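# Close the footlocker lid over three cartons

## Task

Get the footlocker's lid fully closed with all three cartons inside it, and have the footlocker end up standing upright. The lid must not drop shut from more than slightly open or be slammed, the footlocker must not tip over or be left tilted, and nothing may count as done if it stays that way only because the robot is holding it.

## Robot and tools

ROBOT. A Hello Robot Stretch 4 with a single arm: an omni-wheel base, a lift sliding on a mast, an arm that telescopes forward, a three-joint wrist (yaw, pitch, roll) and a two-finger gripper. It stands about 1.6 m tall; the base rim lies within 0.23 m of the base origin. Loose objects may occasionally get a brief random shove.

FRAMES. Base frame: origin on the floor below the base centre, x ahead, y to the left, z up. hand_pose is reported in it: a fixed point between the open fingertips; with all wrist joints at 0 its axes line up with the base frame. The printed hand position may be a bit off. Odometry frame is the base frame as it was when the scene began.

execute_actions. Argument "actions": a list holding one action or none (empty just reports state and images). An action contains "base", "joints", or both, optionally with "pace" and "contact_limits"; alternatively it is {"end_of_arm": "enable_torque"} by itself, which re-powers any wrist or gripper motor that shut off, holding it where it is. Motions in one action start together and may finish at different times; none runs past 15 s.
- "base": exactly one relative command from the current position. {"translate_m": d}: drive straight, metres, forward positive, -2 to 2. {"strafe_m": d}: slide sideways without turning, metres, left positive, -2 to 2. {"rotate_rad": d}: spin in place, radians, counter-clockwise from above positive, -3.2 to 3.2. The offset is measured from where the base was in the latest reported state.
- "joints": absolute targets keyed by name: lift_m 0 to 1.2 m; arm_m 0 to 0.55 m (extension); wrist_yaw_rad -1.134 to 4.276 (0 straight ahead, positive leftward, 3.14 tucked back, over 3.4 the arm may block it); wrist_pitch_rad -1.117 to 4.259 (0 level, 1.57 pointing down); wrist_roll_rad -1.117 to 4.259 (0 fingers level, positive turns clockwise seen from behind); gripper_m -0.038 to 0.141 m, the gap between empty fingertips (negative means pressing together). Done tolerances: ±0.004 for lift, arm, gripper; ±0.02 yaw and roll; ±0.05 pitch. Targets past a limit are clipped and executed, with a note; unknown keys or other bad values get the whole call rejected with no motion.
- "pace": "slow", "default" (if omitted), "fast", "max". Base speeds 0.1/0.3/0.4/0.6 m/s and 1/2/3/4 rad/s respectively, further reduced when lift_m exceeds 0.2 at the move's start (down to 0.3 m/s and 1 rad/s at 1.2).
- "contact_limits": only {"arm_m": v}, v from 0 (gentlest) to 0.75 (firmest), default 0.5; how hard the arm may push before halting.
- "cameras": list of names among head_camera, head_left_camera, head_right_camera, wrist_camera, all; omitted/null/["all"] gives all, [] none. The "pictures" line lists the returned images in order.
A joint or base not named in an action can keep pushing toward an earlier target without the status showing it. If a result reports a stop, later motion, wait and finished_scene calls in that same reply are skipped.

wait: "seconds" 0 to 10; nothing new is commanded, returns state and images.
zoom_image: "camera" plus "region" [x0, y0, x1, y1] in pixels of that camera's latest full image, top-left origin, at most 504x504.
finished_scene: "scene" = the current scene number; irreversible, the goal must already hold and remain so. Replying without any tool call ends everything.

CAMERAS. head_camera (420x560) on the mast top, aimed forward and down; turn the base to look elsewhere. head_left_camera and head_right_camera (420x672 fisheyes) beside it, aimed more steeply down, showing the base and arm. wrist_camera (616x392) behind the fingers looking along them, fingertips near the bottom. Calibration is given in OpenCV form; small per-scene errors exist, larger for the wrist camera.

RESULT LINES. lidar_m: 12 distances (m) from base origin, 30-degree sectors starting straight ahead and going counter-clockwise (4th left, 7th behind, 10th right); "-" means nothing seen or closer than 0.25 m; sees roughly 0.15 m up to robot height, may miss glass and thin legs. wrist_depth_mm: 7x7 grid of median depths, 100 to 2000 mm, row by row from top left. base_odometry: wheel-based, heading -3.142 to 3.142, left positive; if turned_by_wheels and turned_by_imu differ by over about 0.1 rad, the base likely slipped or bumped something. base_tilt in degrees (forward/right positive, ~1.5 degree fixed bias). base_status/joint_status: "done"; "off_target" (stopped short, may still push); "contact_stop_at_<key>" (blocked; that part goes slack, a slack lift may sag under load, slack wheels may roll); "limit_stop_at_<name>", including "limit_stop_at_tilt" (lean above 6 degrees; lift, arm, wheels go slack until it eases) and "limit_stop_at_own_body" (self-collision, likely with wrist pitched up below -0.2 and rolled; move away from the body); "torque_fault" (a wrist/gripper motor maxed out and went limp; send enable_torque). on_its_own lists things not commanded; "held at" is the held target, not the position. motor_effort: percent of max, positive toward larger joint values, bracket = peak during last action; noisy with fixed offsets. For wheel_0..2 positive turns the base right.

GRIPPING. Command a gap smaller than the object to grasp; a smaller value squeezes harder and pulls the object inward. Readings and "done" don't confirm a hold; a firm grip shows as a clear gripper effort change. Fingertips stuck on a surface: raise the lift.

CAUTIONS. To unfold the wrist at the start, send lift_m 0.4 with wrist_yaw_rad 0. Avoid driving or turning with over 1 kg held and arm_m above 0.2, especially fast. Steady pushes or pulls, high grips and firm contact limits risk tipping. Lower the lid under control rather than letting it drop; don't knock the footlocker over or drop cartons; avoid hard hits and torque faults. Shorter robot motion time is better.

Each tool is called after ">>>" by a JSON object that holds its "fn" and its "kwargs".

## Session

>>> {"fn": "execute_actions", "kwargs": {"actions": []}}

Scene clock: 0.00 s.
base_odometry: x=+0.000 y=+0.000 heading=+0.000 (m, m, rad; odometry frame)
turned_by_wheels: +0.000 (rad since the last result)
turned_by_imu: +0.000 (rad since the last result)
base_tilt: forward=+0.3 right=-0.4 (deg)
lidar_m: 1.74 1.74 2.53 1.42 1.41 1.57 1.44 1.44 1.62 2.47 2.46 2.74
base_status: not commanded
joint_positions: lift_m=+0.250 arm_m=-0.001 wrist_yaw_rad=+3.161 wrist_pitch_rad=-0.006 wrist_roll_rad=+0.006 gripper_m=+0.057
joint_status: not commanded
motor_effort: lift_m=+18 arm_m=+0 wrist_yaw_rad=+0 wrist_pitch_rad=-7 wrist_roll_rad=+1 gripper_m=-1 wheel_0=+0 wheel_1=+0 wheel_2=+0 (%)
hand_pose: x=-0.1200 y=+0.0819 z=+0.4296 quat_wxyz=(-0.010, +0.003, +0.003, +1.000) (m; base frame)
wrist_depth_mm: - 140 263 1756 1921 - - / - 111 138 1756 1863 - - / - 112 138 1708 1863 - - / - 123 154 1661 1863 1983 - / 137 144 1576 1618 1808 1983 - / 809 1464 1537 1661 211 1863 1863 / 1138 1308 1098 1229 1160 1078 1160
pictures: head_camera, head_left_camera, head_right_camera, wrist_camera
Images, in order (width x height): head_camera 420x560, head_left_camera 420x672, head_right_camera 420x672, wrist_camera 616x392.

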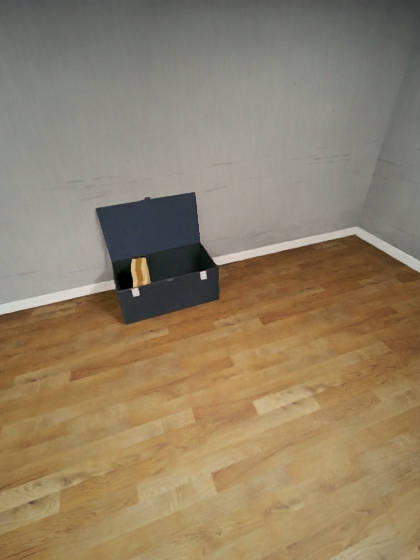

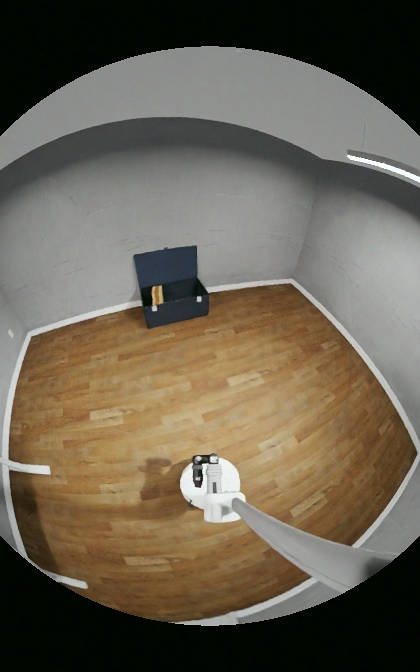

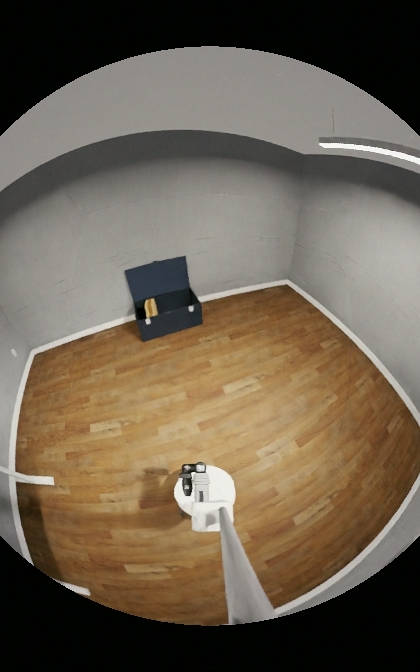

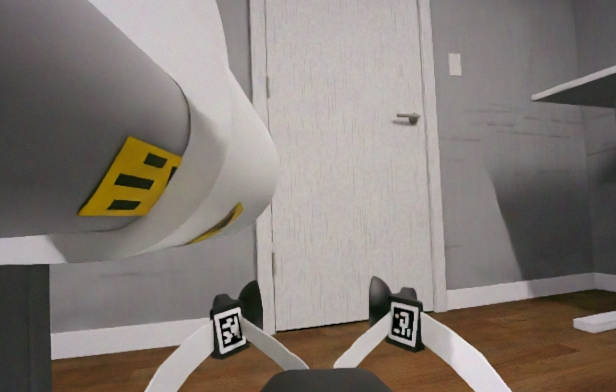

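>>> {"fn": "zoom_image", "kwargs": {"camera": "head_camera", "region": [80, 180, 240, 340]}}

Region (80, 180, 240, 340) of head_camera's 420x560 image, scaled by 3.150, with more detail than that image has.

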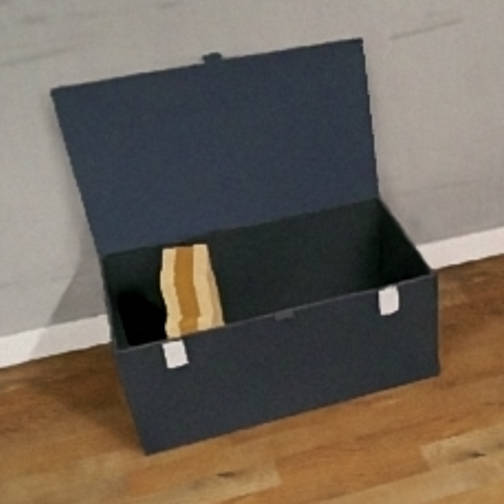

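>>> {"fn": "execute_actions", "kwargs": {"actions": [{"base":{"rotate_rad":0.35},"joints":{"lift_m":0.6,"wrist_yaw_rad":0}}], "cameras": []}}

>>> {"fn": "execute_actions", "kwargs": {"actions": [{"base":{"translate_m":1.2},"joints":{"wrist_pitch_rad":0.9}}]}}

Scene clock: 10.33 s.
base_odometry: x=+0.000 y=+0.000 heading=+0.349 (m, m, rad; odometry frame)
turned_by_wheels: +0.349 (rad since the last result)
turned_by_imu: +0.357 (rad since the last result)
base_tilt: forward=+0.2 right=-0.3 (deg)
lidar_m: 1.73 2.38 1.48 1.40 1.48 1.50 1.42 1.52 2.14 2.49 2.62 1.82
base_status: done
joint_positions: lift_m=+0.600 arm_m=-0.001 wrist_yaw_rad=+0.000 wrist_pitch_rad=-0.006 wrist_roll_rad=+0.006 gripper_m=+0.057
joint_status: all done
motor_effort: lift_m=+22(21) arm_m=+0(0) wrist_yaw_rad=-1(5) wrist_pitch_rad=-3(5) wrist_roll_rad=-1(1) gripper_m=-3(1) wheel_0=-2(9) wheel_1=-2(11) wheel_2=-3(8) (%)
hand_pose: x=+0.4586 y=-0.0873 z=+0.7798 quat_wxyz=(+1.000, +0.003, -0.003, +0.000) (m; base frame)
wrist_depth_mm: - - - - - - - / - - - - - - - / - - - - - - - / - - - - - - - / - - - - - - - / - - - - 211 - - / - - 1863 1537 1576 1537 -
pictures: none
No camera images: the call's "cameras" was empty. Leave "cameras" out to get every camera's image.

Scene clock: 15.80 s.
base_odometry: x=+1.127 y=+0.411 heading=+0.350 (m, m, rad; odometry frame)
turned_by_wheels: +0.000 (rad since the last result)
turned_by_imu: +0.002 (rad since the last result)
base_tilt: forward=+0.2 right=-0.4 (deg)
lidar_m: 0.55 1.11 1.56 2.17 1.61 2.09 2.64 2.81 2.63 2.53 0.78 0.55
base_status: done
joint_positions: lift_m=+0.600 arm_m=-0.001 wrist_yaw_rad=+0.000 wrist_pitch_rad=+0.901 wrist_roll_rad=+0.006 gripper_m=+0.057
joint_status: all done
motor_effort: lift_m=+21(22) arm_m=+0(0) wrist_yaw_rad=+0(0) wrist_pitch_rad=-1(3) wrist_roll_rad=+0(0) gripper_m=-1(1) wheel_0=+4(6) wheel_1=+5(9) wheel_2=-3(14) (%)
hand_pose: x=+0.3492 y=-0.0874 z=+0.5519 quat_wxyz=(+0.900, +0.002, +0.435, -0.001) (m; base frame)
wrist_depth_mm: 866 842 798 788 788 778 809 / 976 991 866 699 878 878 831 / 1098 1118 917 654 1008 1008 842 / 1008 1025 878 732 991 976 831 / 917 904 569 569 580 585 591 / 820 820 640 715 211 732 759 / 741 741 707 732 723 707 723
pictures: head_camera, head_left_camera, head_right_camera, wrist_camera
camera_calibration (this result's frames):
wrist_camera: T_world_to_cam=[[-0.0510856, -0.997423, -0.0503721, -0.0359453], [-0.754355, 0.0715915, -0.652551, 0.693971], [0.654475, 0.00466247, -0.756069, 0.412271], [0, 0, 0, 1]] pos_world=[0.251843, -0.0874573, 0.762746]
Images, in order (width x height): head_camera 420x560, head_left_camera 420x672, head_right_camera 420x672, wrist_camera 616x392.

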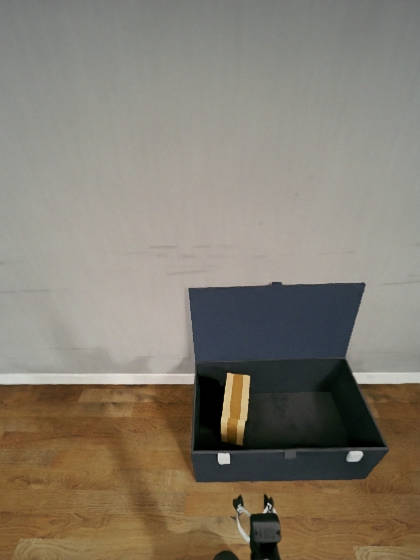

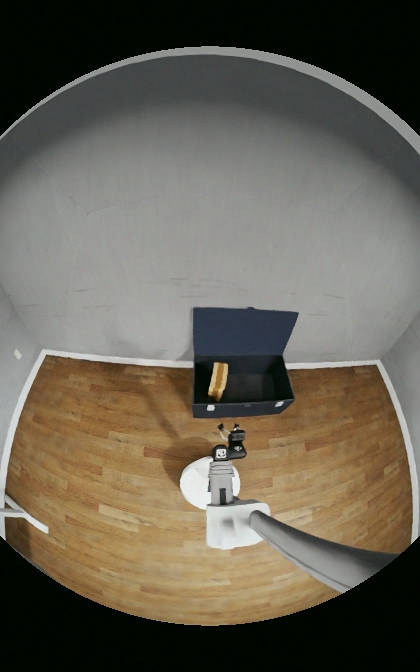

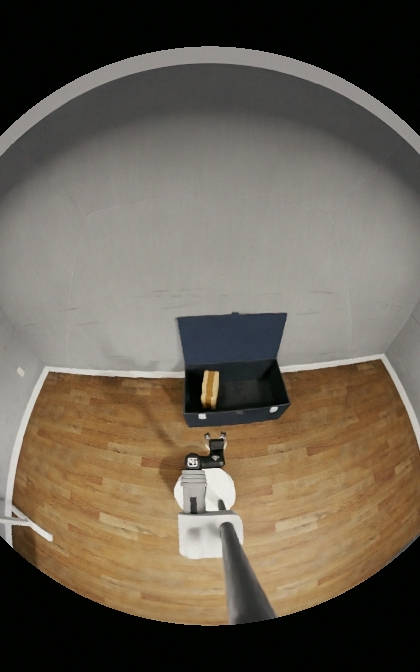

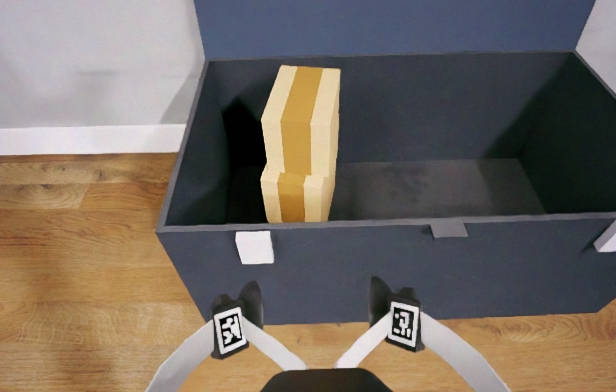

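>>> {"fn": "zoom_image", "kwargs": {"camera": "wrist_camera", "region": [150, 40, 450, 270]}}

>>> {"fn": "zoom_image", "kwargs": {"camera": "head_camera", "region": [180, 270, 400, 500]}}

Region (150, 40, 450, 270) of wrist_camera's 616x392 image, scaled by 1.680; it fills the top 386 rows of this view, and the rest is white.

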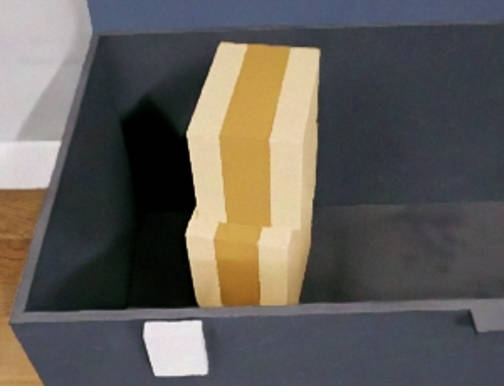

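Region (180, 270, 400, 500) of head_camera's 420x560 image, scaled by 2.191, with more detail than that image has; it fills the left 482 columns of this view, and the rest is white.

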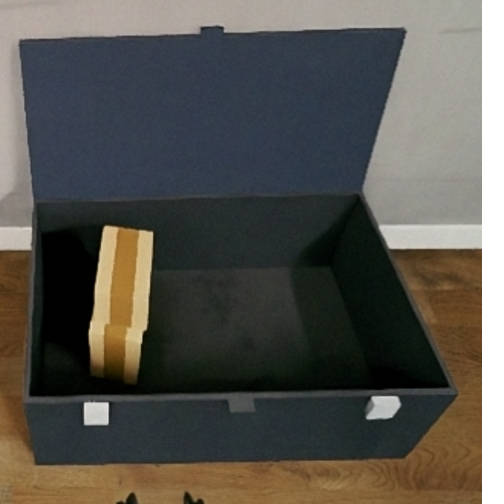

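>>> {"fn": "execute_actions", "kwargs": {"actions": [{"base":{"translate_m":0.25},"joints":{"wrist_pitch_rad":1.57,"wrist_roll_rad":0.21,"arm_m":0.425,"gripper_m":0.141,"lift_m":0.62}}]}}

Scene clock: 44.53 s.
base_odometry: x=+1.362 y=+0.497 heading=+0.350 (m, m, rad; odometry frame)
turned_by_wheels: +0.000 (rad since the last result)
turned_by_imu: +0.001 (rad since the last result)
base_tilt: forward=+0.2 right=-0.4 (deg)
lidar_m: 0.28 0.31 1.21 2.17 1.77 2.12 2.90 3.06 2.61 2.53 0.44 0.30
base_status: done
joint_positions: lift_m=+0.620 arm_m=+0.424 wrist_yaw_rad=+0.000 wrist_pitch_rad=+1.570 wrist_roll_rad=+0.210 gripper_m=+0.141
joint_status: all done
motor_effort: lift_m=+21(24) arm_m=+8(8) wrist_yaw_rad=+0(1) wrist_pitch_rad=+2(5) wrist_roll_rad=+2(1) gripper_m=+1(2) wheel_0=+3(7) wheel_1=+4(9) wheel_2=-3(14) (%)
hand_pose: x=+0.5950 y=-0.0874 z=+0.5094 quat_wxyz=(+0.704, +0.074, +0.703, -0.074) (m; base frame)
wrist_depth_mm: 211 225 247 267 296 327 366 / 259 286 319 355 404 455 603 / 347 387 424 554 715 723 723 / 750 496 723 477 723 723 723 / 732 473 707 355 707 715 715 / 732 392 661 357 707 209 715 / 723 418 569 155 691 627 621
pictures: head_camera, head_left_camera, head_right_camera, wrist_camera
camera_calibration (this result's frames):
wrist_camera: T_world_to_cam=[[-0.271975, -0.962271, -0.00803195, 0.0873913], [-0.961258, 0.272059, -0.0443512, 0.682496], [0.0448631, -0.00434165, -0.998984, 0.705001], [0, 0, 0, 1]] pos_world=[0.648194, -0.098524, 0.735256]
Images, in order (width x height): head_camera 420x560, head_left_camera 420x672, head_right_camera 420x672, wrist_camera 616x392.

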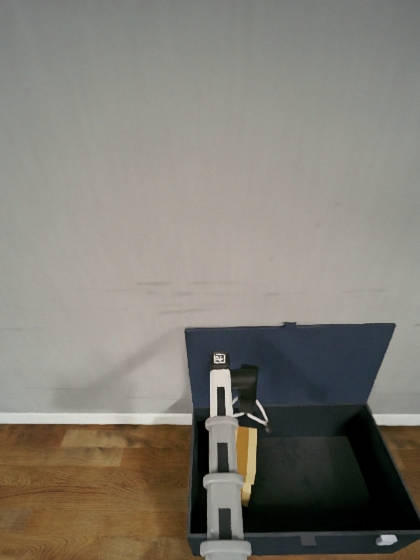

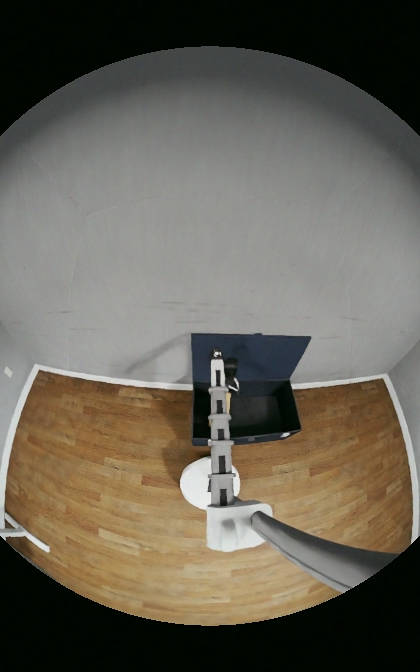

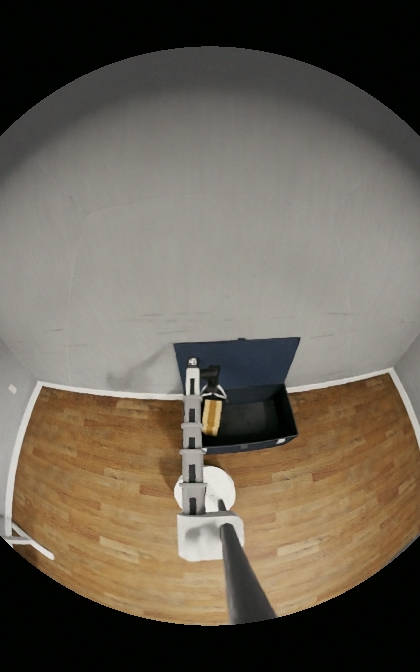

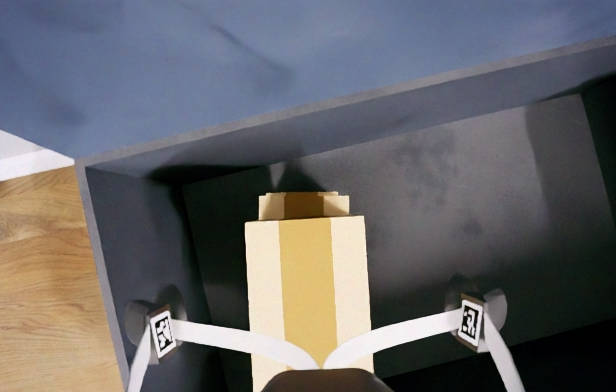

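>>> {"fn": "execute_actions", "kwargs": {"actions": [{"base":{"strafe_m":0.011},"joints":{"arm_m":0.39,"lift_m":0.52}}], "cameras": ["wrist_camera","head_right_camera"]}}

Scene clock: 55.37 s.
base_odometry: x=+1.358 y=+0.507 heading=+0.350 (m, m, rad; odometry frame)
turned_by_wheels: +0.000 (rad since the last result)
turned_by_imu: +0.000 (rad since the last result)
base_tilt: forward=+0.2 right=-0.3 (deg)
lidar_m: 0.28 0.30 1.19 2.17 1.72 2.07 2.91 3.05 2.64 2.54 0.41 0.28
base_status: done
joint_positions: lift_m=+0.520 arm_m=+0.391 wrist_yaw_rad=+0.000 wrist_pitch_rad=+1.570 wrist_roll_rad=+0.210 gripper_m=+0.141
joint_status: all done
motor_effort: lift_m=+15(20) arm_m=-7(6) wrist_yaw_rad=+1(0) wrist_pitch_rad=+0(1) wrist_roll_rad=+2(1) gripper_m=+1(1) wheel_0=-3(9) wheel_1=+3(12) wheel_2=+0(2) (%)
hand_pose: x=+0.5624 y=-0.0874 z=+0.4100 quat_wxyz=(+0.704, +0.074, +0.703, -0.074) (m; base frame)
wrist_depth_mm: 238 256 278 303 319 366 424 / 294 306 349 407 492 609 621 / 330 436 554 627 621 621 621 / 329 469 615 257 621 621 621 / 329 439 603 257 615 609 615 / 325 342 255 254 257 209 609 / 621 334 504 155 254 559 554
pictures: head_right_camera, wrist_camera
camera_calibration (this result's frames):
wrist_camera: T_world_to_cam=[[-0.272172, -0.962215, -0.00799851, 0.0778421], [-0.961208, 0.272255, -0.0442331, 0.646738], [0.0447394, -0.0043508, -0.998989, 0.607219], [0, 0, 0, 1]] pos_world=[0.615669, -0.098535, 0.635835]
Images, in order (width x height): head_right_camera 420x672, wrist_camera 616x392.

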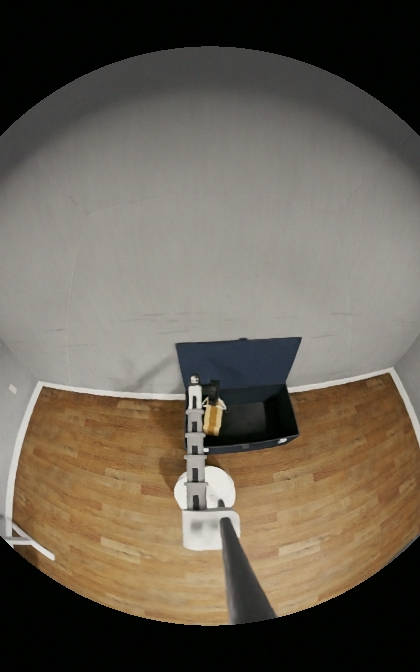

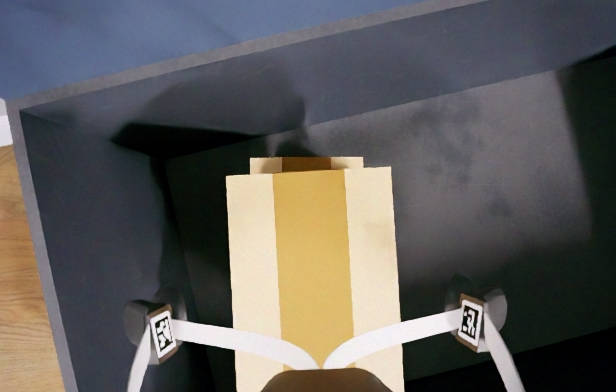

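>>> {"fn": "execute_actions", "kwargs": {"actions": [{"joints":{"lift_m":0.445},"pace":"slow"}], "cameras": ["wrist_camera","head_right_camera"]}}

Scene clock: 61.10 s.
base_odometry: x=+1.358 y=+0.507 heading=+0.350 (m, m, rad; odometry frame)
turned_by_wheels: +0.000 (rad since the last result)
turned_by_imu: +0.000 (rad since the last result)
base_tilt: forward=+0.2 right=-0.3 (deg)
lidar_m: 0.27 0.31 1.19 2.17 1.74 2.09 2.90 3.04 2.61 2.55 0.44 0.30
base_status: not commanded
joint_positions: lift_m=+0.445 arm_m=+0.391 wrist_yaw_rad=+0.000 wrist_pitch_rad=+1.570 wrist_roll_rad=+0.210 gripper_m=+0.141
joint_status: all done
motor_effort: lift_m=+13(15) arm_m=-6(8) wrist_yaw_rad=+1(1) wrist_pitch_rad=+2(1) wrist_roll_rad=+2(1) gripper_m=-3(1) wheel_0=-2(2) wheel_1=+3(2) wheel_2=+0(0) (%)
hand_pose: x=+0.5624 y=-0.0874 z=+0.3351 quat_wxyz=(+0.704, +0.074, +0.703, -0.074) (m; base frame)
wrist_depth_mm: 226 228 253 282 319 362 421 / 271 306 351 410 488 549 544 / 330 439 508 544 549 544 539 / 317 473 183 183 184 535 539 / 300 439 182 182 181 539 544 / 285 338 181 181 181 208 535 / 273 329 180 155 180 530 535
pictures: head_right_camera, wrist_camera
camera_calibration (this result's frames):
wrist_camera: T_world_to_cam=[[-0.272172, -0.962215, -0.00799854, 0.0772423], [-0.961208, 0.272255, -0.0442332, 0.643423], [0.0447395, -0.00435078, -0.998989, 0.532378], [0, 0, 0, 1]] pos_world=[0.615668, -0.0985349, 0.560918]
Images, in order (width x height): head_right_camera 420x672, wrist_camera 616x392.

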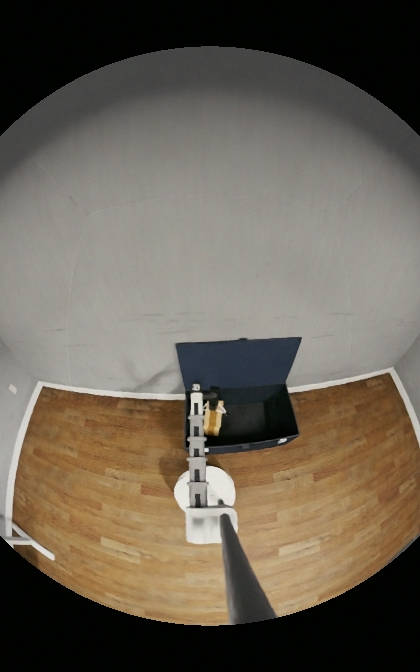

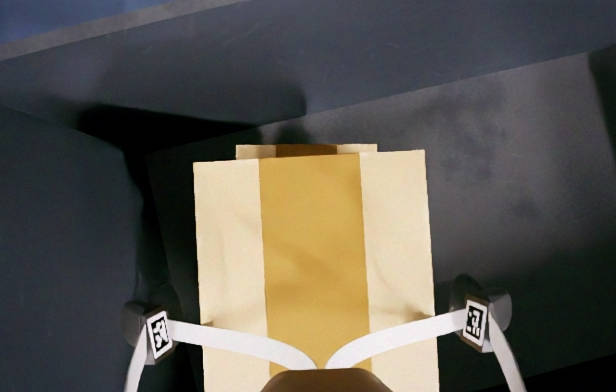

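>>> {"fn": "execute_actions", "kwargs": {"actions": [{"joints":{"gripper_m":0.06}}], "cameras": ["wrist_camera"]}}

>>> {"fn": "execute_actions", "kwargs": {"actions": [{"joints":{"lift_m":0.475},"pace":"slow"}], "cameras": ["wrist_camera","head_right_camera"]}}

Scene clock: 66.50 s.
base_odometry: x=+1.358 y=+0.507 heading=+0.350 (m, m, rad; odometry frame)
turned_by_wheels: +0.000 (rad since the last result)
turned_by_imu: +0.000 (rad since the last result)
base_tilt: forward=+0.3 right=-0.4 (deg)
lidar_m: 0.27 0.34 1.23 2.18 1.74 2.06 2.89 3.05 2.64 2.53 0.42 0.31
base_status: not commanded
joint_positions: lift_m=+0.445 arm_m=+0.391 wrist_yaw_rad=+0.000 wrist_pitch_rad=+1.570 wrist_roll_rad=+0.210 gripper_m=+0.060
joint_status: all done
motor_effort: lift_m=+17(18) arm_m=-7(7) wrist_yaw_rad=+0(1) wrist_pitch_rad=+2(5) wrist_roll_rad=+2(1) gripper_m=-22(19) wheel_0=-2(2) wheel_1=+2(3) wheel_2=+0(0) (%)
hand_pose: x=+0.5625 y=-0.0874 z=+0.3348 quat_wxyz=(+0.704, +0.074, +0.703, -0.074) (m; base frame)
wrist_depth_mm: 224 230 256 286 322 368 430 / 276 309 353 415 496 544 544 / 330 439 508 539 539 544 544 / 315 469 173 173 174 539 539 / 300 436 172 172 173 539 539 / 283 375 171 170 171 535 535 / 272 176 170 169 169 530 512
pictures: wrist_camera
camera_calibration (this result's frames):
wrist_camera: T_world_to_cam=[[-0.271935, -0.962282, -0.00801752, 0.0771167], [-0.961272, 0.272019, -0.0443002, 0.64348], [0.0448103, -0.00433979, -0.998986, 0.532015], [0, 0, 0, 1]] pos_world=[0.61569, -0.0985218, 0.5606]
Images, in order (width x height): wrist_camera 616x392.

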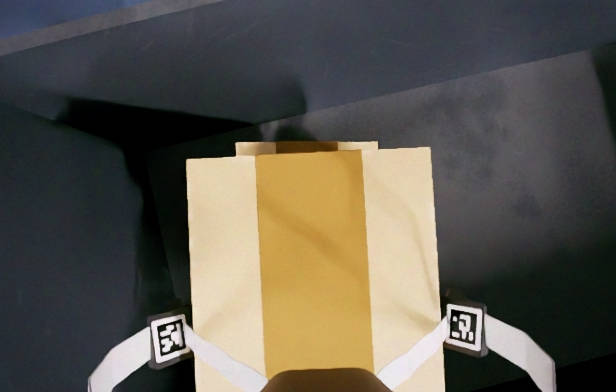

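Scene clock: 67.57 s.
base_odometry: x=+1.358 y=+0.507 heading=+0.350 (m, m, rad; odometry frame)
turned_by_wheels: +0.000 (rad since the last result)
turned_by_imu: +0.000 (rad since the last result)
base_tilt: forward=+0.2 right=-0.4 (deg)
lidar_m: 0.28 0.29 1.17 2.14 1.75 2.09 2.90 3.05 2.63 2.54 0.44 0.32
base_status: not commanded
joint_positions: lift_m=+0.474 arm_m=+0.391 wrist_yaw_rad=+0.000 wrist_pitch_rad=+1.570 wrist_roll_rad=+0.210 gripper_m=+0.060
joint_status: all done
motor_effort: lift_m=+25(26) arm_m=-7(7) wrist_yaw_rad=+0(0) wrist_pitch_rad=+3(3) wrist_roll_rad=+1(1) gripper_m=-24(22) wheel_0=-2(2) wheel_1=+2(3) wheel_2=+0(0) (%)
hand_pose: x=+0.5624 y=-0.0874 z=+0.3642 quat_wxyz=(+0.704, +0.074, +0.703, -0.074) (m; base frame)
wrist_depth_mm: 232 249 255 286 322 368 427 / 273 310 355 418 496 569 569 / 332 439 508 569 569 580 574 / 315 469 173 173 173 569 564 / 298 436 172 172 172 564 564 / 283 377 171 171 171 559 564 / 273 176 169 169 169 544 517
pictures: head_right_camera, wrist_camera
camera_calibration (this result's frames):
wrist_camera: T_world_to_cam=[[-0.271957, -0.962276, -0.00799971, 0.0773523], [-0.961268, 0.27204, -0.0442373, 0.644736], [0.0447448, -0.00434081, -0.998989, 0.561388], [0, 0, 0, 1]] pos_world=[0.615681, -0.098523, 0.589961]
Images, in order (width x height): head_right_camera 420x672, wrist_camera 616x392.

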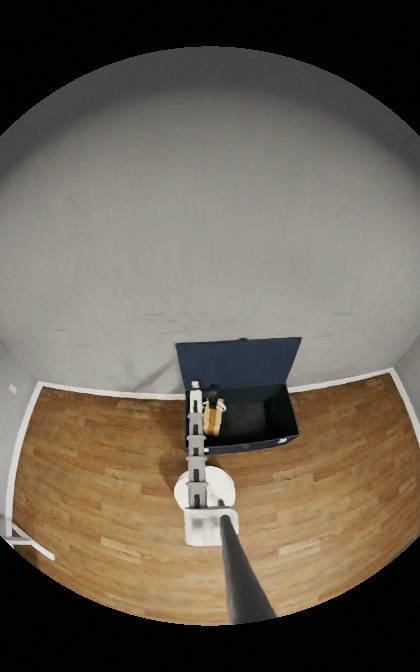

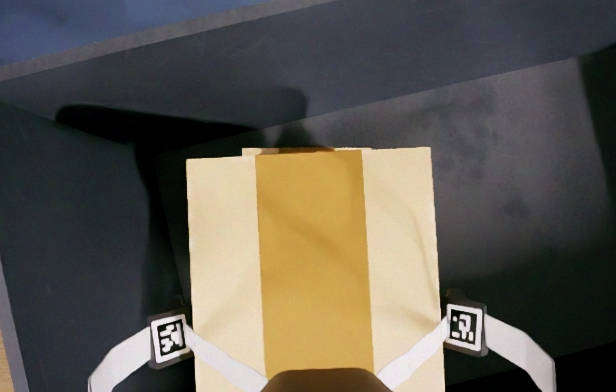

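>>> {"fn": "execute_actions", "kwargs": {"actions": [{"base":{"strafe_m":-0.26},"joints":{"wrist_roll_rad":0.0},"pace":"slow"}], "cameras": []}}

>>> {"fn": "execute_actions", "kwargs": {"actions": [{"joints":{"lift_m":0.24}}], "cameras": ["wrist_camera","head_right_camera","head_left_camera"]}}

Scene clock: 75.23 s.
base_odometry: x=+1.447 y=+0.263 heading=+0.350 (m, m, rad; odometry frame)
turned_by_wheels: +0.000 (rad since the last result)
turned_by_imu: +0.000 (rad since the last result)
base_tilt: forward=+0.2 right=-0.3 (deg)
lidar_m: 0.28 0.31 0.42 2.42 1.96 2.47 2.93 3.04 2.36 2.28 0.43 0.30
base_status: done
joint_positions: lift_m=+0.474 arm_m=+0.391 wrist_yaw_rad=+0.000 wrist_pitch_rad=+1.570 wrist_roll_rad=+0.000 gripper_m=+0.060
joint_status: all done
motor_effort: lift_m=+25(25) arm_m=-6(6) wrist_yaw_rad=+0(1) wrist_pitch_rad=+1(3) wrist_roll_rad=-1(2) gripper_m=-22(21) wheel_0=+4(9) wheel_1=-5(9) wheel_2=+0(2) (%)
hand_pose: x=+0.5624 y=-0.0874 z=+0.3642 quat_wxyz=(+0.707, +0.000, +0.707, +0.000) (m; base frame)
wrist_depth_mm: 266 270 273 278 282 285 282 / 382 389 399 407 413 418 415 / 564 569 569 569 569 569 484 / 327 418 173 173 173 564 492 / 329 442 172 171 172 564 488 / 327 433 171 170 171 559 492 / 327 176 169 169 170 554 469
pictures: none
No camera images: the call's "cameras" was empty. Leave "cameras" out to get every camera's image.

Scene clock: 77.30 s.
base_odometry: x=+1.447 y=+0.263 heading=+0.350 (m, m, rad; odometry frame)
turned_by_wheels: +0.000 (rad since the last result)
turned_by_imu: +0.000 (rad since the last result)
base_tilt: forward=+0.3 right=-0.3 (deg)
lidar_m: 0.30 0.31 0.41 2.41 1.93 2.46 2.91 3.03 2.36 2.28 0.46 0.31
base_status: not commanded
joint_positions: lift_m=+0.240 arm_m=+0.391 wrist_yaw_rad=+0.000 wrist_pitch_rad=+1.570 wrist_roll_rad=+0.000 gripper_m=+0.060
joint_status: all done
motor_effort: lift_m=+17(23) arm_m=-6(7) wrist_yaw_rad=+0(0) wrist_pitch_rad=+2(0) wrist_roll_rad=-1(0) gripper_m=-20(22) wheel_0=+3(3) wheel_1=-4(4) wheel_2=+0(0) (%)
hand_pose: x=+0.5624 y=-0.0874 z=+0.1298 quat_wxyz=(+0.707, +0.000, +0.707, +0.000) (m; base frame)
wrist_depth_mm: 267 271 273 278 282 282 285 / 334 334 332 334 334 332 332 / 332 332 332 332 332 332 334 / 286 330 173 172 173 330 329 / 297 329 172 172 173 329 327 / 312 327 170 171 171 327 327 / 325 176 170 169 170 325 327
pictures: head_left_camera, head_right_camera, wrist_camera
camera_calibration (this result's frames):
wrist_camera: T_world_to_cam=[[-0.0659834, -0.99779, -0.00780641, -0.0435004], [-0.996822, 0.0662653, -0.0442112, 0.63634], [0.0446308, 0.00486439, -0.998992, 0.328121], [0, 0, 0, 1]] pos_world=[0.616803, -0.0871676, 0.355584]
Images, in order (width x height): head_left_camera 420x672, head_right_camera 420x672, wrist_camera 616x392.

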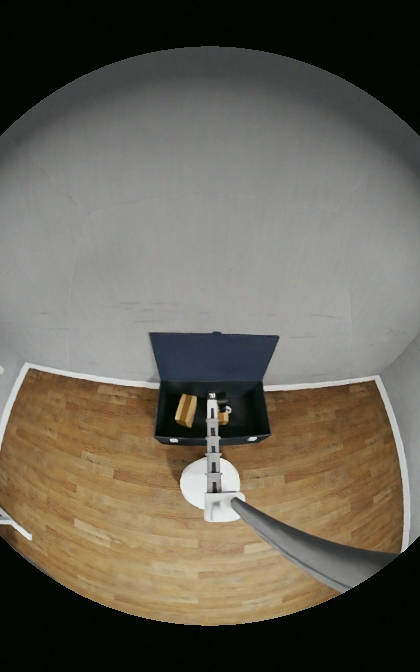

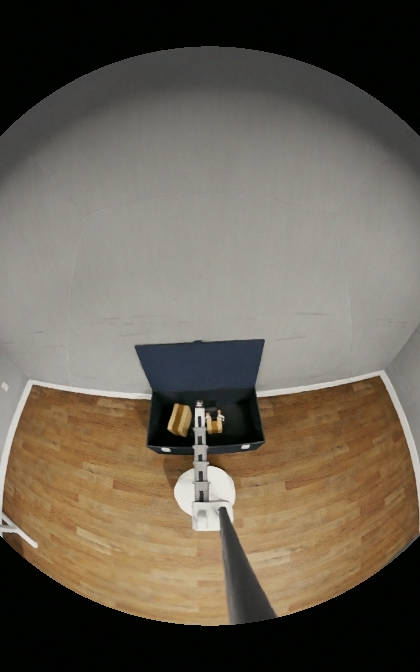

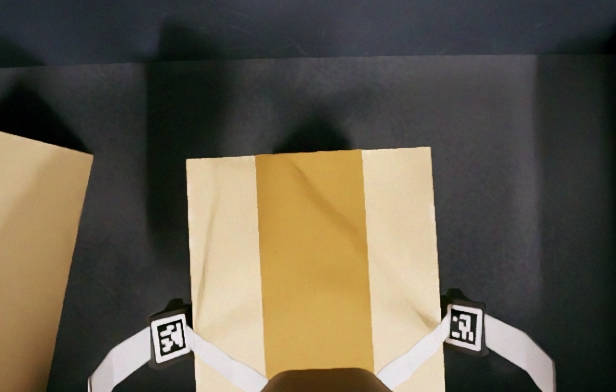

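>>> {"fn": "execute_actions", "kwargs": {"actions": [{"joints":{"lift_m":0.209},"pace":"slow"}], "cameras": []}}

>>> {"fn": "execute_actions", "kwargs": {"actions": [{"joints":{"gripper_m":0.141},"pace":"slow"}], "cameras": ["wrist_camera"]}}

Scene clock: 82.53 s.
base_odometry: x=+1.447 y=+0.263 heading=+0.350 (m, m, rad; odometry frame)
turned_by_wheels: +0.000 (rad since the last result)
turned_by_imu: +0.000 (rad since the last result)
base_tilt: forward=+0.3 right=-0.4 (deg)
lidar_m: 0.30 0.31 0.45 2.44 1.96 2.45 2.91 3.05 2.39 2.28 0.45 0.31
base_status: not commanded
joint_positions: lift_m=+0.209 arm_m=+0.391 wrist_yaw_rad=+0.000 wrist_pitch_rad=+1.570 wrist_roll_rad=+0.000 gripper_m=+0.060
joint_status: all done
motor_effort: lift_m=+17(16) arm_m=-7(7) wrist_yaw_rad=+0(0) wrist_pitch_rad=+1(2) wrist_roll_rad=+0(1) gripper_m=-22(22) wheel_0=+4(4) wheel_1=-4(4) wheel_2=+0(0) (%)
hand_pose: x=+0.5624 y=-0.0874 z=+0.0988 quat_wxyz=(+0.707, +0.000, +0.707, +0.000) (m; base frame)
wrist_depth_mm: 266 271 274 279 281 283 283 / 301 303 304 303 300 301 301 / 300 300 300 301 300 300 301 / 285 298 173 173 173 300 300 / 297 298 172 171 172 297 298 / 296 297 171 170 171 297 296 / 294 176 169 169 169 294 296
pictures: none
No camera images: the call's "cameras" was empty. Leave "cameras" out to get every camera's image.

Scene clock: 86.40 s.
base_odometry: x=+1.447 y=+0.263 heading=+0.350 (m, m, rad; odometry frame)
turned_by_wheels: +0.000 (rad since the last result)
turned_by_imu: +0.000 (rad since the last result)
base_tilt: forward=+0.1 right=-0.4 (deg)
lidar_m: 0.27 0.30 0.42 2.43 1.98 2.41 2.91 3.09 2.40 2.28 0.44 0.31
base_status: not commanded
joint_positions: lift_m=+0.209 arm_m=+0.391 wrist_yaw_rad=+0.000 wrist_pitch_rad=+1.570 wrist_roll_rad=+0.000 gripper_m=+0.141
joint_status: all done
motor_effort: lift_m=+17(17) arm_m=-6(6) wrist_yaw_rad=+1(3) wrist_pitch_rad=-2(7) wrist_roll_rad=+0(1) gripper_m=-1(21) wheel_0=+4(4) wheel_1=-5(4) wheel_2=+0(0) (%)
hand_pose: x=+0.5621 y=-0.0874 z=+0.0988 quat_wxyz=(+0.707, +0.000, +0.707, +0.000) (m; base frame)
wrist_depth_mm: 263 267 272 276 278 279 281 / 307 306 306 307 307 306 307 / 303 306 304 306 304 304 304 / 287 304 183 183 183 303 304 / 297 300 183 182 183 301 300 / 300 297 182 181 182 205 300 / 298 297 181 153 180 297 297
pictures: wrist_camera
camera_calibration (this result's frames):
wrist_camera: T_world_to_cam=[[-0.0661332, -0.997781, -0.00777224, -0.0436805], [-0.996835, 0.0664109, -0.0436971, 0.634639], [0.0441162, 0.00485781, -0.999015, 0.297462], [0, 0, 0, 1]] pos_world=[0.616619, -0.0871756, 0.324561]
Images, in order (width x height): wrist_camera 616x392.

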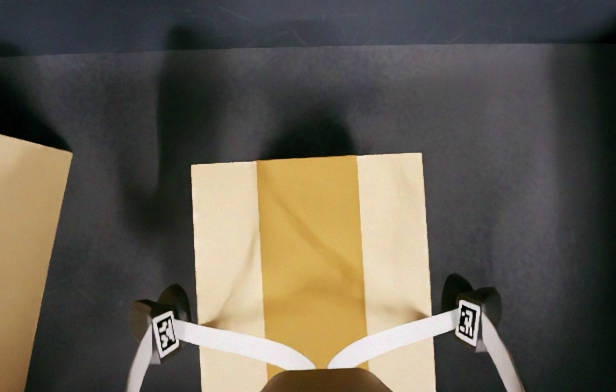

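>>> {"fn": "execute_actions", "kwargs": {"actions": [{"joints":{"lift_m":0.45}}], "cameras": []}}

>>> {"fn": "execute_actions", "kwargs": {"actions": [{"base":{"strafe_m":0.07},"joints":{"lift_m":0.95,"arm_m":0.3,"wrist_pitch_rad":1.0,"wrist_roll_rad":1.57}}]}}

Scene clock: 98.80 s.
base_odometry: x=+1.447 y=+0.263 heading=+0.350 (m, m, rad; odometry frame)
turned_by_wheels: +0.000 (rad since the last result)
turned_by_imu: +0.000 (rad since the last result)
base_tilt: forward=+0.2 right=-0.5 (deg)
lidar_m: 0.28 0.31 0.41 2.43 1.99 2.48 2.90 3.05 2.34 2.28 0.44 0.31
base_status: not commanded
joint_positions: lift_m=+0.450 arm_m=+0.391 wrist_yaw_rad=+0.000 wrist_pitch_rad=+1.570 wrist_roll_rad=+0.000 gripper_m=+0.141
joint_status: all done
motor_effort: lift_m=+21(22) arm_m=-6(6) wrist_yaw_rad=+1(1) wrist_pitch_rad=+1(0) wrist_roll_rad=+1(1) gripper_m=+0(1) wheel_0=+4(3) wheel_1=-4(4) wheel_2=+0(0) (%)
hand_pose: x=+0.5622 y=-0.0874 z=+0.3394 quat_wxyz=(+0.707, +0.000, +0.707, +0.000) (m; base frame)
wrist_depth_mm: 265 268 274 278 278 281 282 / 377 384 394 402 410 410 415 / 544 544 549 549 544 549 484 / 306 424 539 424 544 544 488 / 304 449 539 421 539 539 488 / 306 382 544 421 535 210 488 / 327 539 539 155 539 535 492
pictures: none
No camera images: the call's "cameras" was empty. Leave "cameras" out to get every camera's image.

Scene clock: 101.73 s.
base_odometry: x=+1.423 y=+0.329 heading=+0.350 (m, m, rad; odometry frame)
turned_by_wheels: +0.000 (rad since the last result)
turned_by_imu: +0.000 (rad since the last result)
base_tilt: forward=+0.1 right=-0.4 (deg)
lidar_m: 0.27 0.30 1.21 2.36 1.91 2.31 2.92 3.06 2.45 2.35 0.44 0.30
base_status: done
joint_positions: lift_m=+0.950 arm_m=+0.301 wrist_yaw_rad=+0.000 wrist_pitch_rad=+1.002 wrist_roll_rad=+1.570 gripper_m=+0.141
joint_status: all done
motor_effort: lift_m=+21(23) arm_m=-7(7) wrist_yaw_rad=+1(0) wrist_pitch_rad=-1(9) wrist_roll_rad=+1(7) gripper_m=+0(1) wheel_0=-3(9) wheel_1=+2(11) wheel_2=+0(2) (%)
hand_pose: x=+0.6276 y=-0.0874 z=+0.8849 quat_wxyz=(+0.621, +0.620, +0.340, -0.339) (m; base frame)
wrist_depth_mm: 303 359 427 559 854 798 715 / 300 362 430 559 778 960 878 / 298 359 427 549 778 991 891 / 297 359 421 544 750 946 842 / 296 357 418 539 750 976 866 / 294 325 418 530 699 208 842 / 297 332 410 152 732 946 691
pictures: head_camera, head_left_camera, head_right_camera, wrist_camera
camera_calibration (this result's frames):
wrist_camera: T_world_to_cam=[[-0.836382, 0.064755, -0.544309, 1.01788], [0.0781479, 0.996941, -0.00147808, 0.103613], [0.542548, -0.0437729, -0.838883, 0.621137], [0, 0, 0, 1]] pos_world=[0.50624, -0.14202, 1.07525]
Images, in order (width x height): head_camera 420x560, head_left_camera 420x672, head_right_camera 420x672, wrist_camera 616x392.

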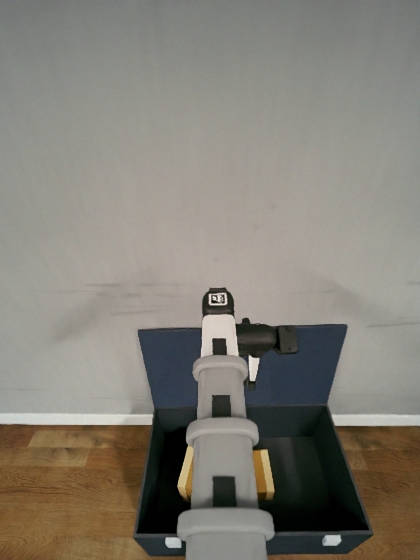

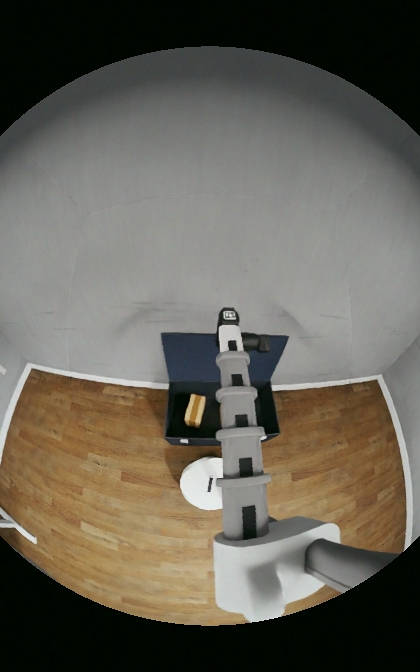

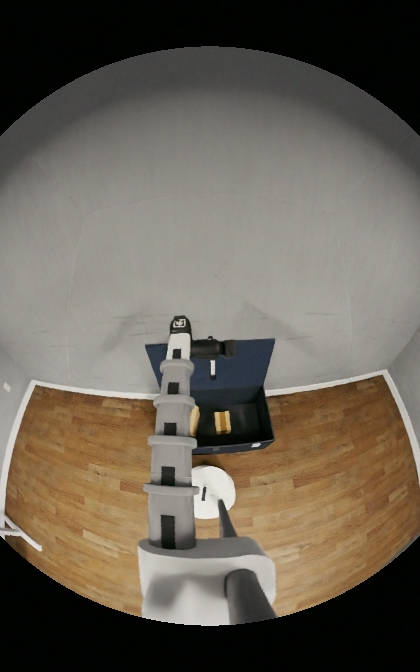

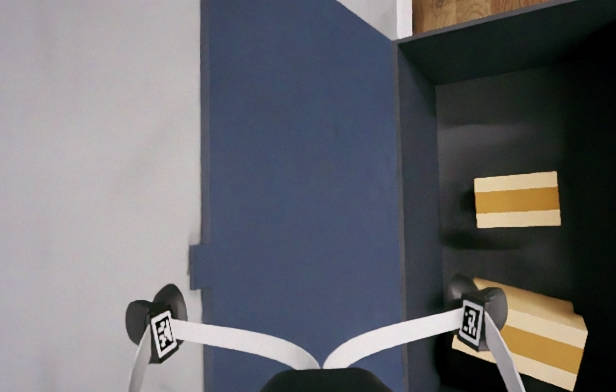

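>>> {"fn": "execute_actions", "kwargs": {"actions": [{"base":{"strafe_m":-0.78},"joints":{"arm_m":0.2,"wrist_pitch_rad":0.0,"wrist_roll_rad":0.1,"wrist_yaw_rad":1.25,"gripper_m":0.06}}], "cameras": []}}

>>> {"fn": "execute_actions", "kwargs": {"actions": [{"base":{"translate_m":0.06},"joints":{"lift_m":0.3,"arm_m":0.33}}]}}

Scene clock: 129.53 s.
base_odometry: x=+1.691 y=-0.404 heading=+0.350 (m, m, rad; odometry frame)
turned_by_wheels: +0.000 (rad since the last result)
turned_by_imu: -0.001 (rad since the last result)
base_tilt: forward=+0.3 right=-0.5 (deg)
lidar_m: 0.77 0.43 0.45 3.12 2.66 3.03 2.94 2.20 1.63 1.56 1.11 0.81
base_status: done
joint_positions: lift_m=+0.950 arm_m=+0.201 wrist_yaw_rad=+1.250 wrist_pitch_rad=+0.003 wrist_roll_rad=+0.100 gripper_m=+0.060
joint_status: all done
motor_effort: lift_m=+21(22) arm_m=-7(8) wrist_yaw_rad=+1(6) wrist_pitch_rad=-6(11) wrist_roll_rad=-1(3) gripper_m=-2(4) wheel_0=+1(12) wheel_1=-2(10) wheel_2=+0(1) (%)
hand_pose: x=+0.5461 y=+0.2462 z=+1.1272 quat_wxyz=(+0.810, +0.040, +0.030, +0.584) (m; base frame)
wrist_depth_mm: - - - 1008 627 449 355 / - - - 1078 647 452 364 / - - - 1160 668 466 375 / - - - 1182 691 480 377 / - - - 1281 715 492 389 / - - 222 1366 212 500 389 / - - - 1042 668 455 404
pictures: none
No camera images: the call's "cameras" was empty. Leave "cameras" out to get every camera's image.

Scene clock: 132.97 s.
base_odometry: x=+1.747 y=-0.384 heading=+0.350 (m, m, rad; odometry frame)
turned_by_wheels: +0.000 (rad since the last result)
turned_by_imu: +0.000 (rad since the last result)
base_tilt: forward=+0.2 right=-0.3 (deg)
lidar_m: 0.72 0.39 0.38 0.94 2.68 3.10 2.99 2.21 1.61 1.56 1.07 0.76
base_status: done
joint_positions: lift_m=+0.300 arm_m=+0.329 wrist_yaw_rad=+1.250 wrist_pitch_rad=+0.002 wrist_roll_rad=+0.100 gripper_m=+0.060
joint_status: all done
motor_effort: lift_m=+15(20) arm_m=+7(8) wrist_yaw_rad=+1(1) wrist_pitch_rad=-3(6) wrist_roll_rad=-1(1) gripper_m=-4(4) wheel_0=+3(7) wheel_1=+4(8) wheel_2=-3(11) (%)
hand_pose: x=+0.6736 y=+0.2462 z=+0.4778 quat_wxyz=(+0.810, +0.040, +0.030, +0.584) (m; base frame)
wrist_depth_mm: - - 1281 394 283 204 169 / - - 1499 389 296 208 172 / - - 1808 387 296 214 175 / - - - 387 297 220 180 / - - - 387 293 225 183 / - - 223 387 213 229 187 / 891 820 647 307 298 208 190
pictures: head_camera, head_left_camera, head_right_camera, wrist_camera
camera_calibration (this result's frames):
wrist_camera: T_world_to_cam=[[0.938192, -0.30408, -0.165319, -0.472505], [-0.144109, 0.0910854, -0.985361, 0.609668], [0.314687, 0.948282, 0.0416349, -0.242183], [0, 0, 0, 1]] pos_world=[0.607372, 0.0304465, 0.532712]
Images, in order (width x height): head_camera 420x560, head_left_camera 420x672, head_right_camera 420x672, wrist_camera 616x392.

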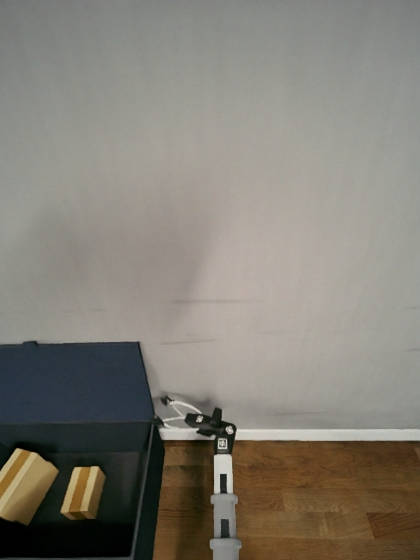

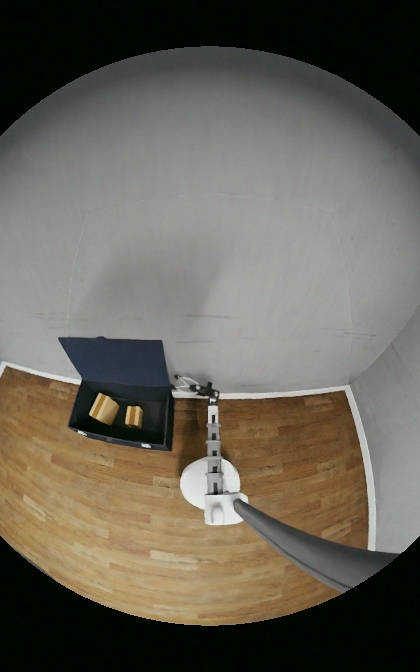

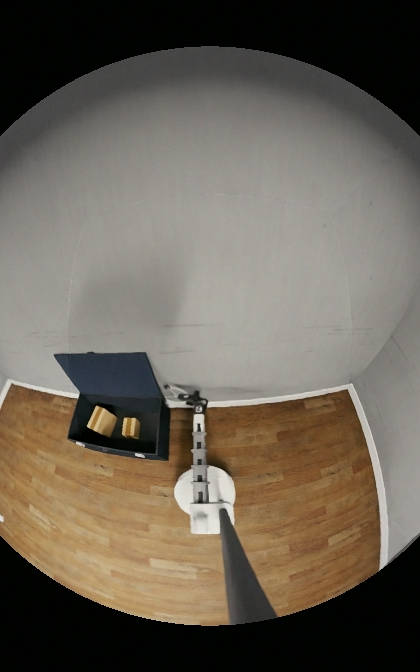

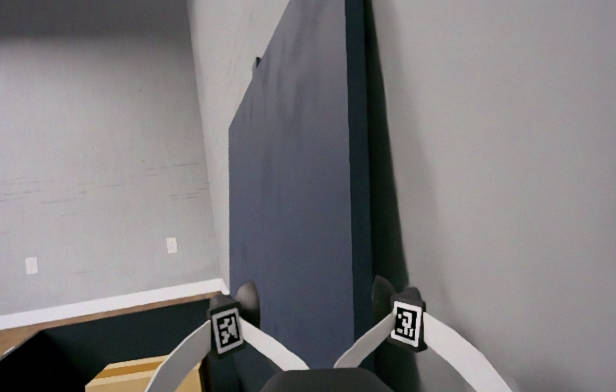

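>>> {"fn": "execute_actions", "kwargs": {"actions": [{"base":{"strafe_m":0.025},"joints":{"lift_m":0.225,"arm_m":0.358},"pace":"slow","contact_limits":{"arm_m":0.15}}], "cameras": ["wrist_camera","head_camera"]}}

Scene clock: 146.47 s.
base_odometry: x=+1.738 y=-0.360 heading=+0.350 (m, m, rad; odometry frame)
turned_by_wheels: +0.000 (rad since the last result)
turned_by_imu: +0.000 (rad since the last result)
base_tilt: forward=+0.2 right=-0.5 (deg)
lidar_m: 0.72 0.36 0.37 0.94 2.63 3.08 2.99 2.26 1.65 1.55 1.02 0.75
base_status: done
joint_positions: lift_m=+0.225 arm_m=+0.357 wrist_yaw_rad=+1.250 wrist_pitch_rad=+0.002 wrist_roll_rad=+0.100 gripper_m=+0.060
joint_status: all done
motor_effort: lift_m=+14(15) arm_m=+7(9) wrist_yaw_rad=+1(1) wrist_pitch_rad=-6(6) wrist_roll_rad=+0(0) gripper_m=-4(2) wheel_0=-3(10) wheel_1=+5(9) wheel_2=+0(1) (%)
contact_limits: arm_m 0.15
hand_pose: x=+0.7016 y=+0.2462 z=+0.4028 quat_wxyz=(+0.810, +0.040, +0.030, +0.584) (m; base frame)
wrist_depth_mm: - - 1060 304 234 168 142 / - - 931 297 244 173 145 / - - 904 297 250 177 148 / - - 891 296 260 182 149 / - - 891 296 270 186 152 / 891 931 223 294 213 190 155 / 842 691 436 247 255 172 158
pictures: head_camera, wrist_camera
camera_calibration (this result's frames):
wrist_camera: T_world_to_cam=[[0.938192, -0.30408, -0.16532, -0.511148], [-0.144109, 0.0910854, -0.985361, 0.539819], [0.314687, 0.948282, 0.0416349, -0.247865], [0, 0, 0, 1]] pos_world=[0.635348, 0.0304466, 0.457734]
Images, in order (width x height): head_camera 420x560, wrist_camera 616x392.

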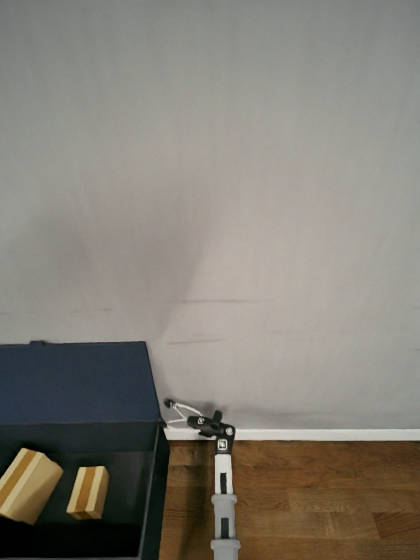

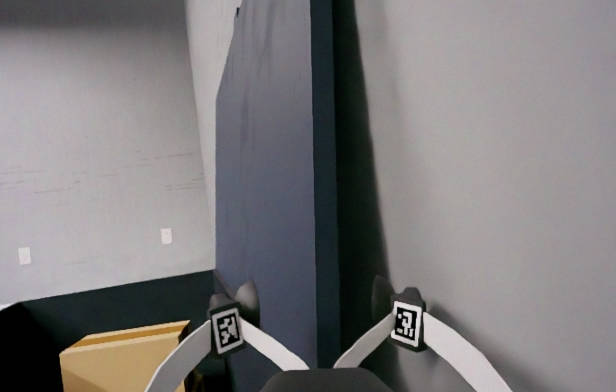

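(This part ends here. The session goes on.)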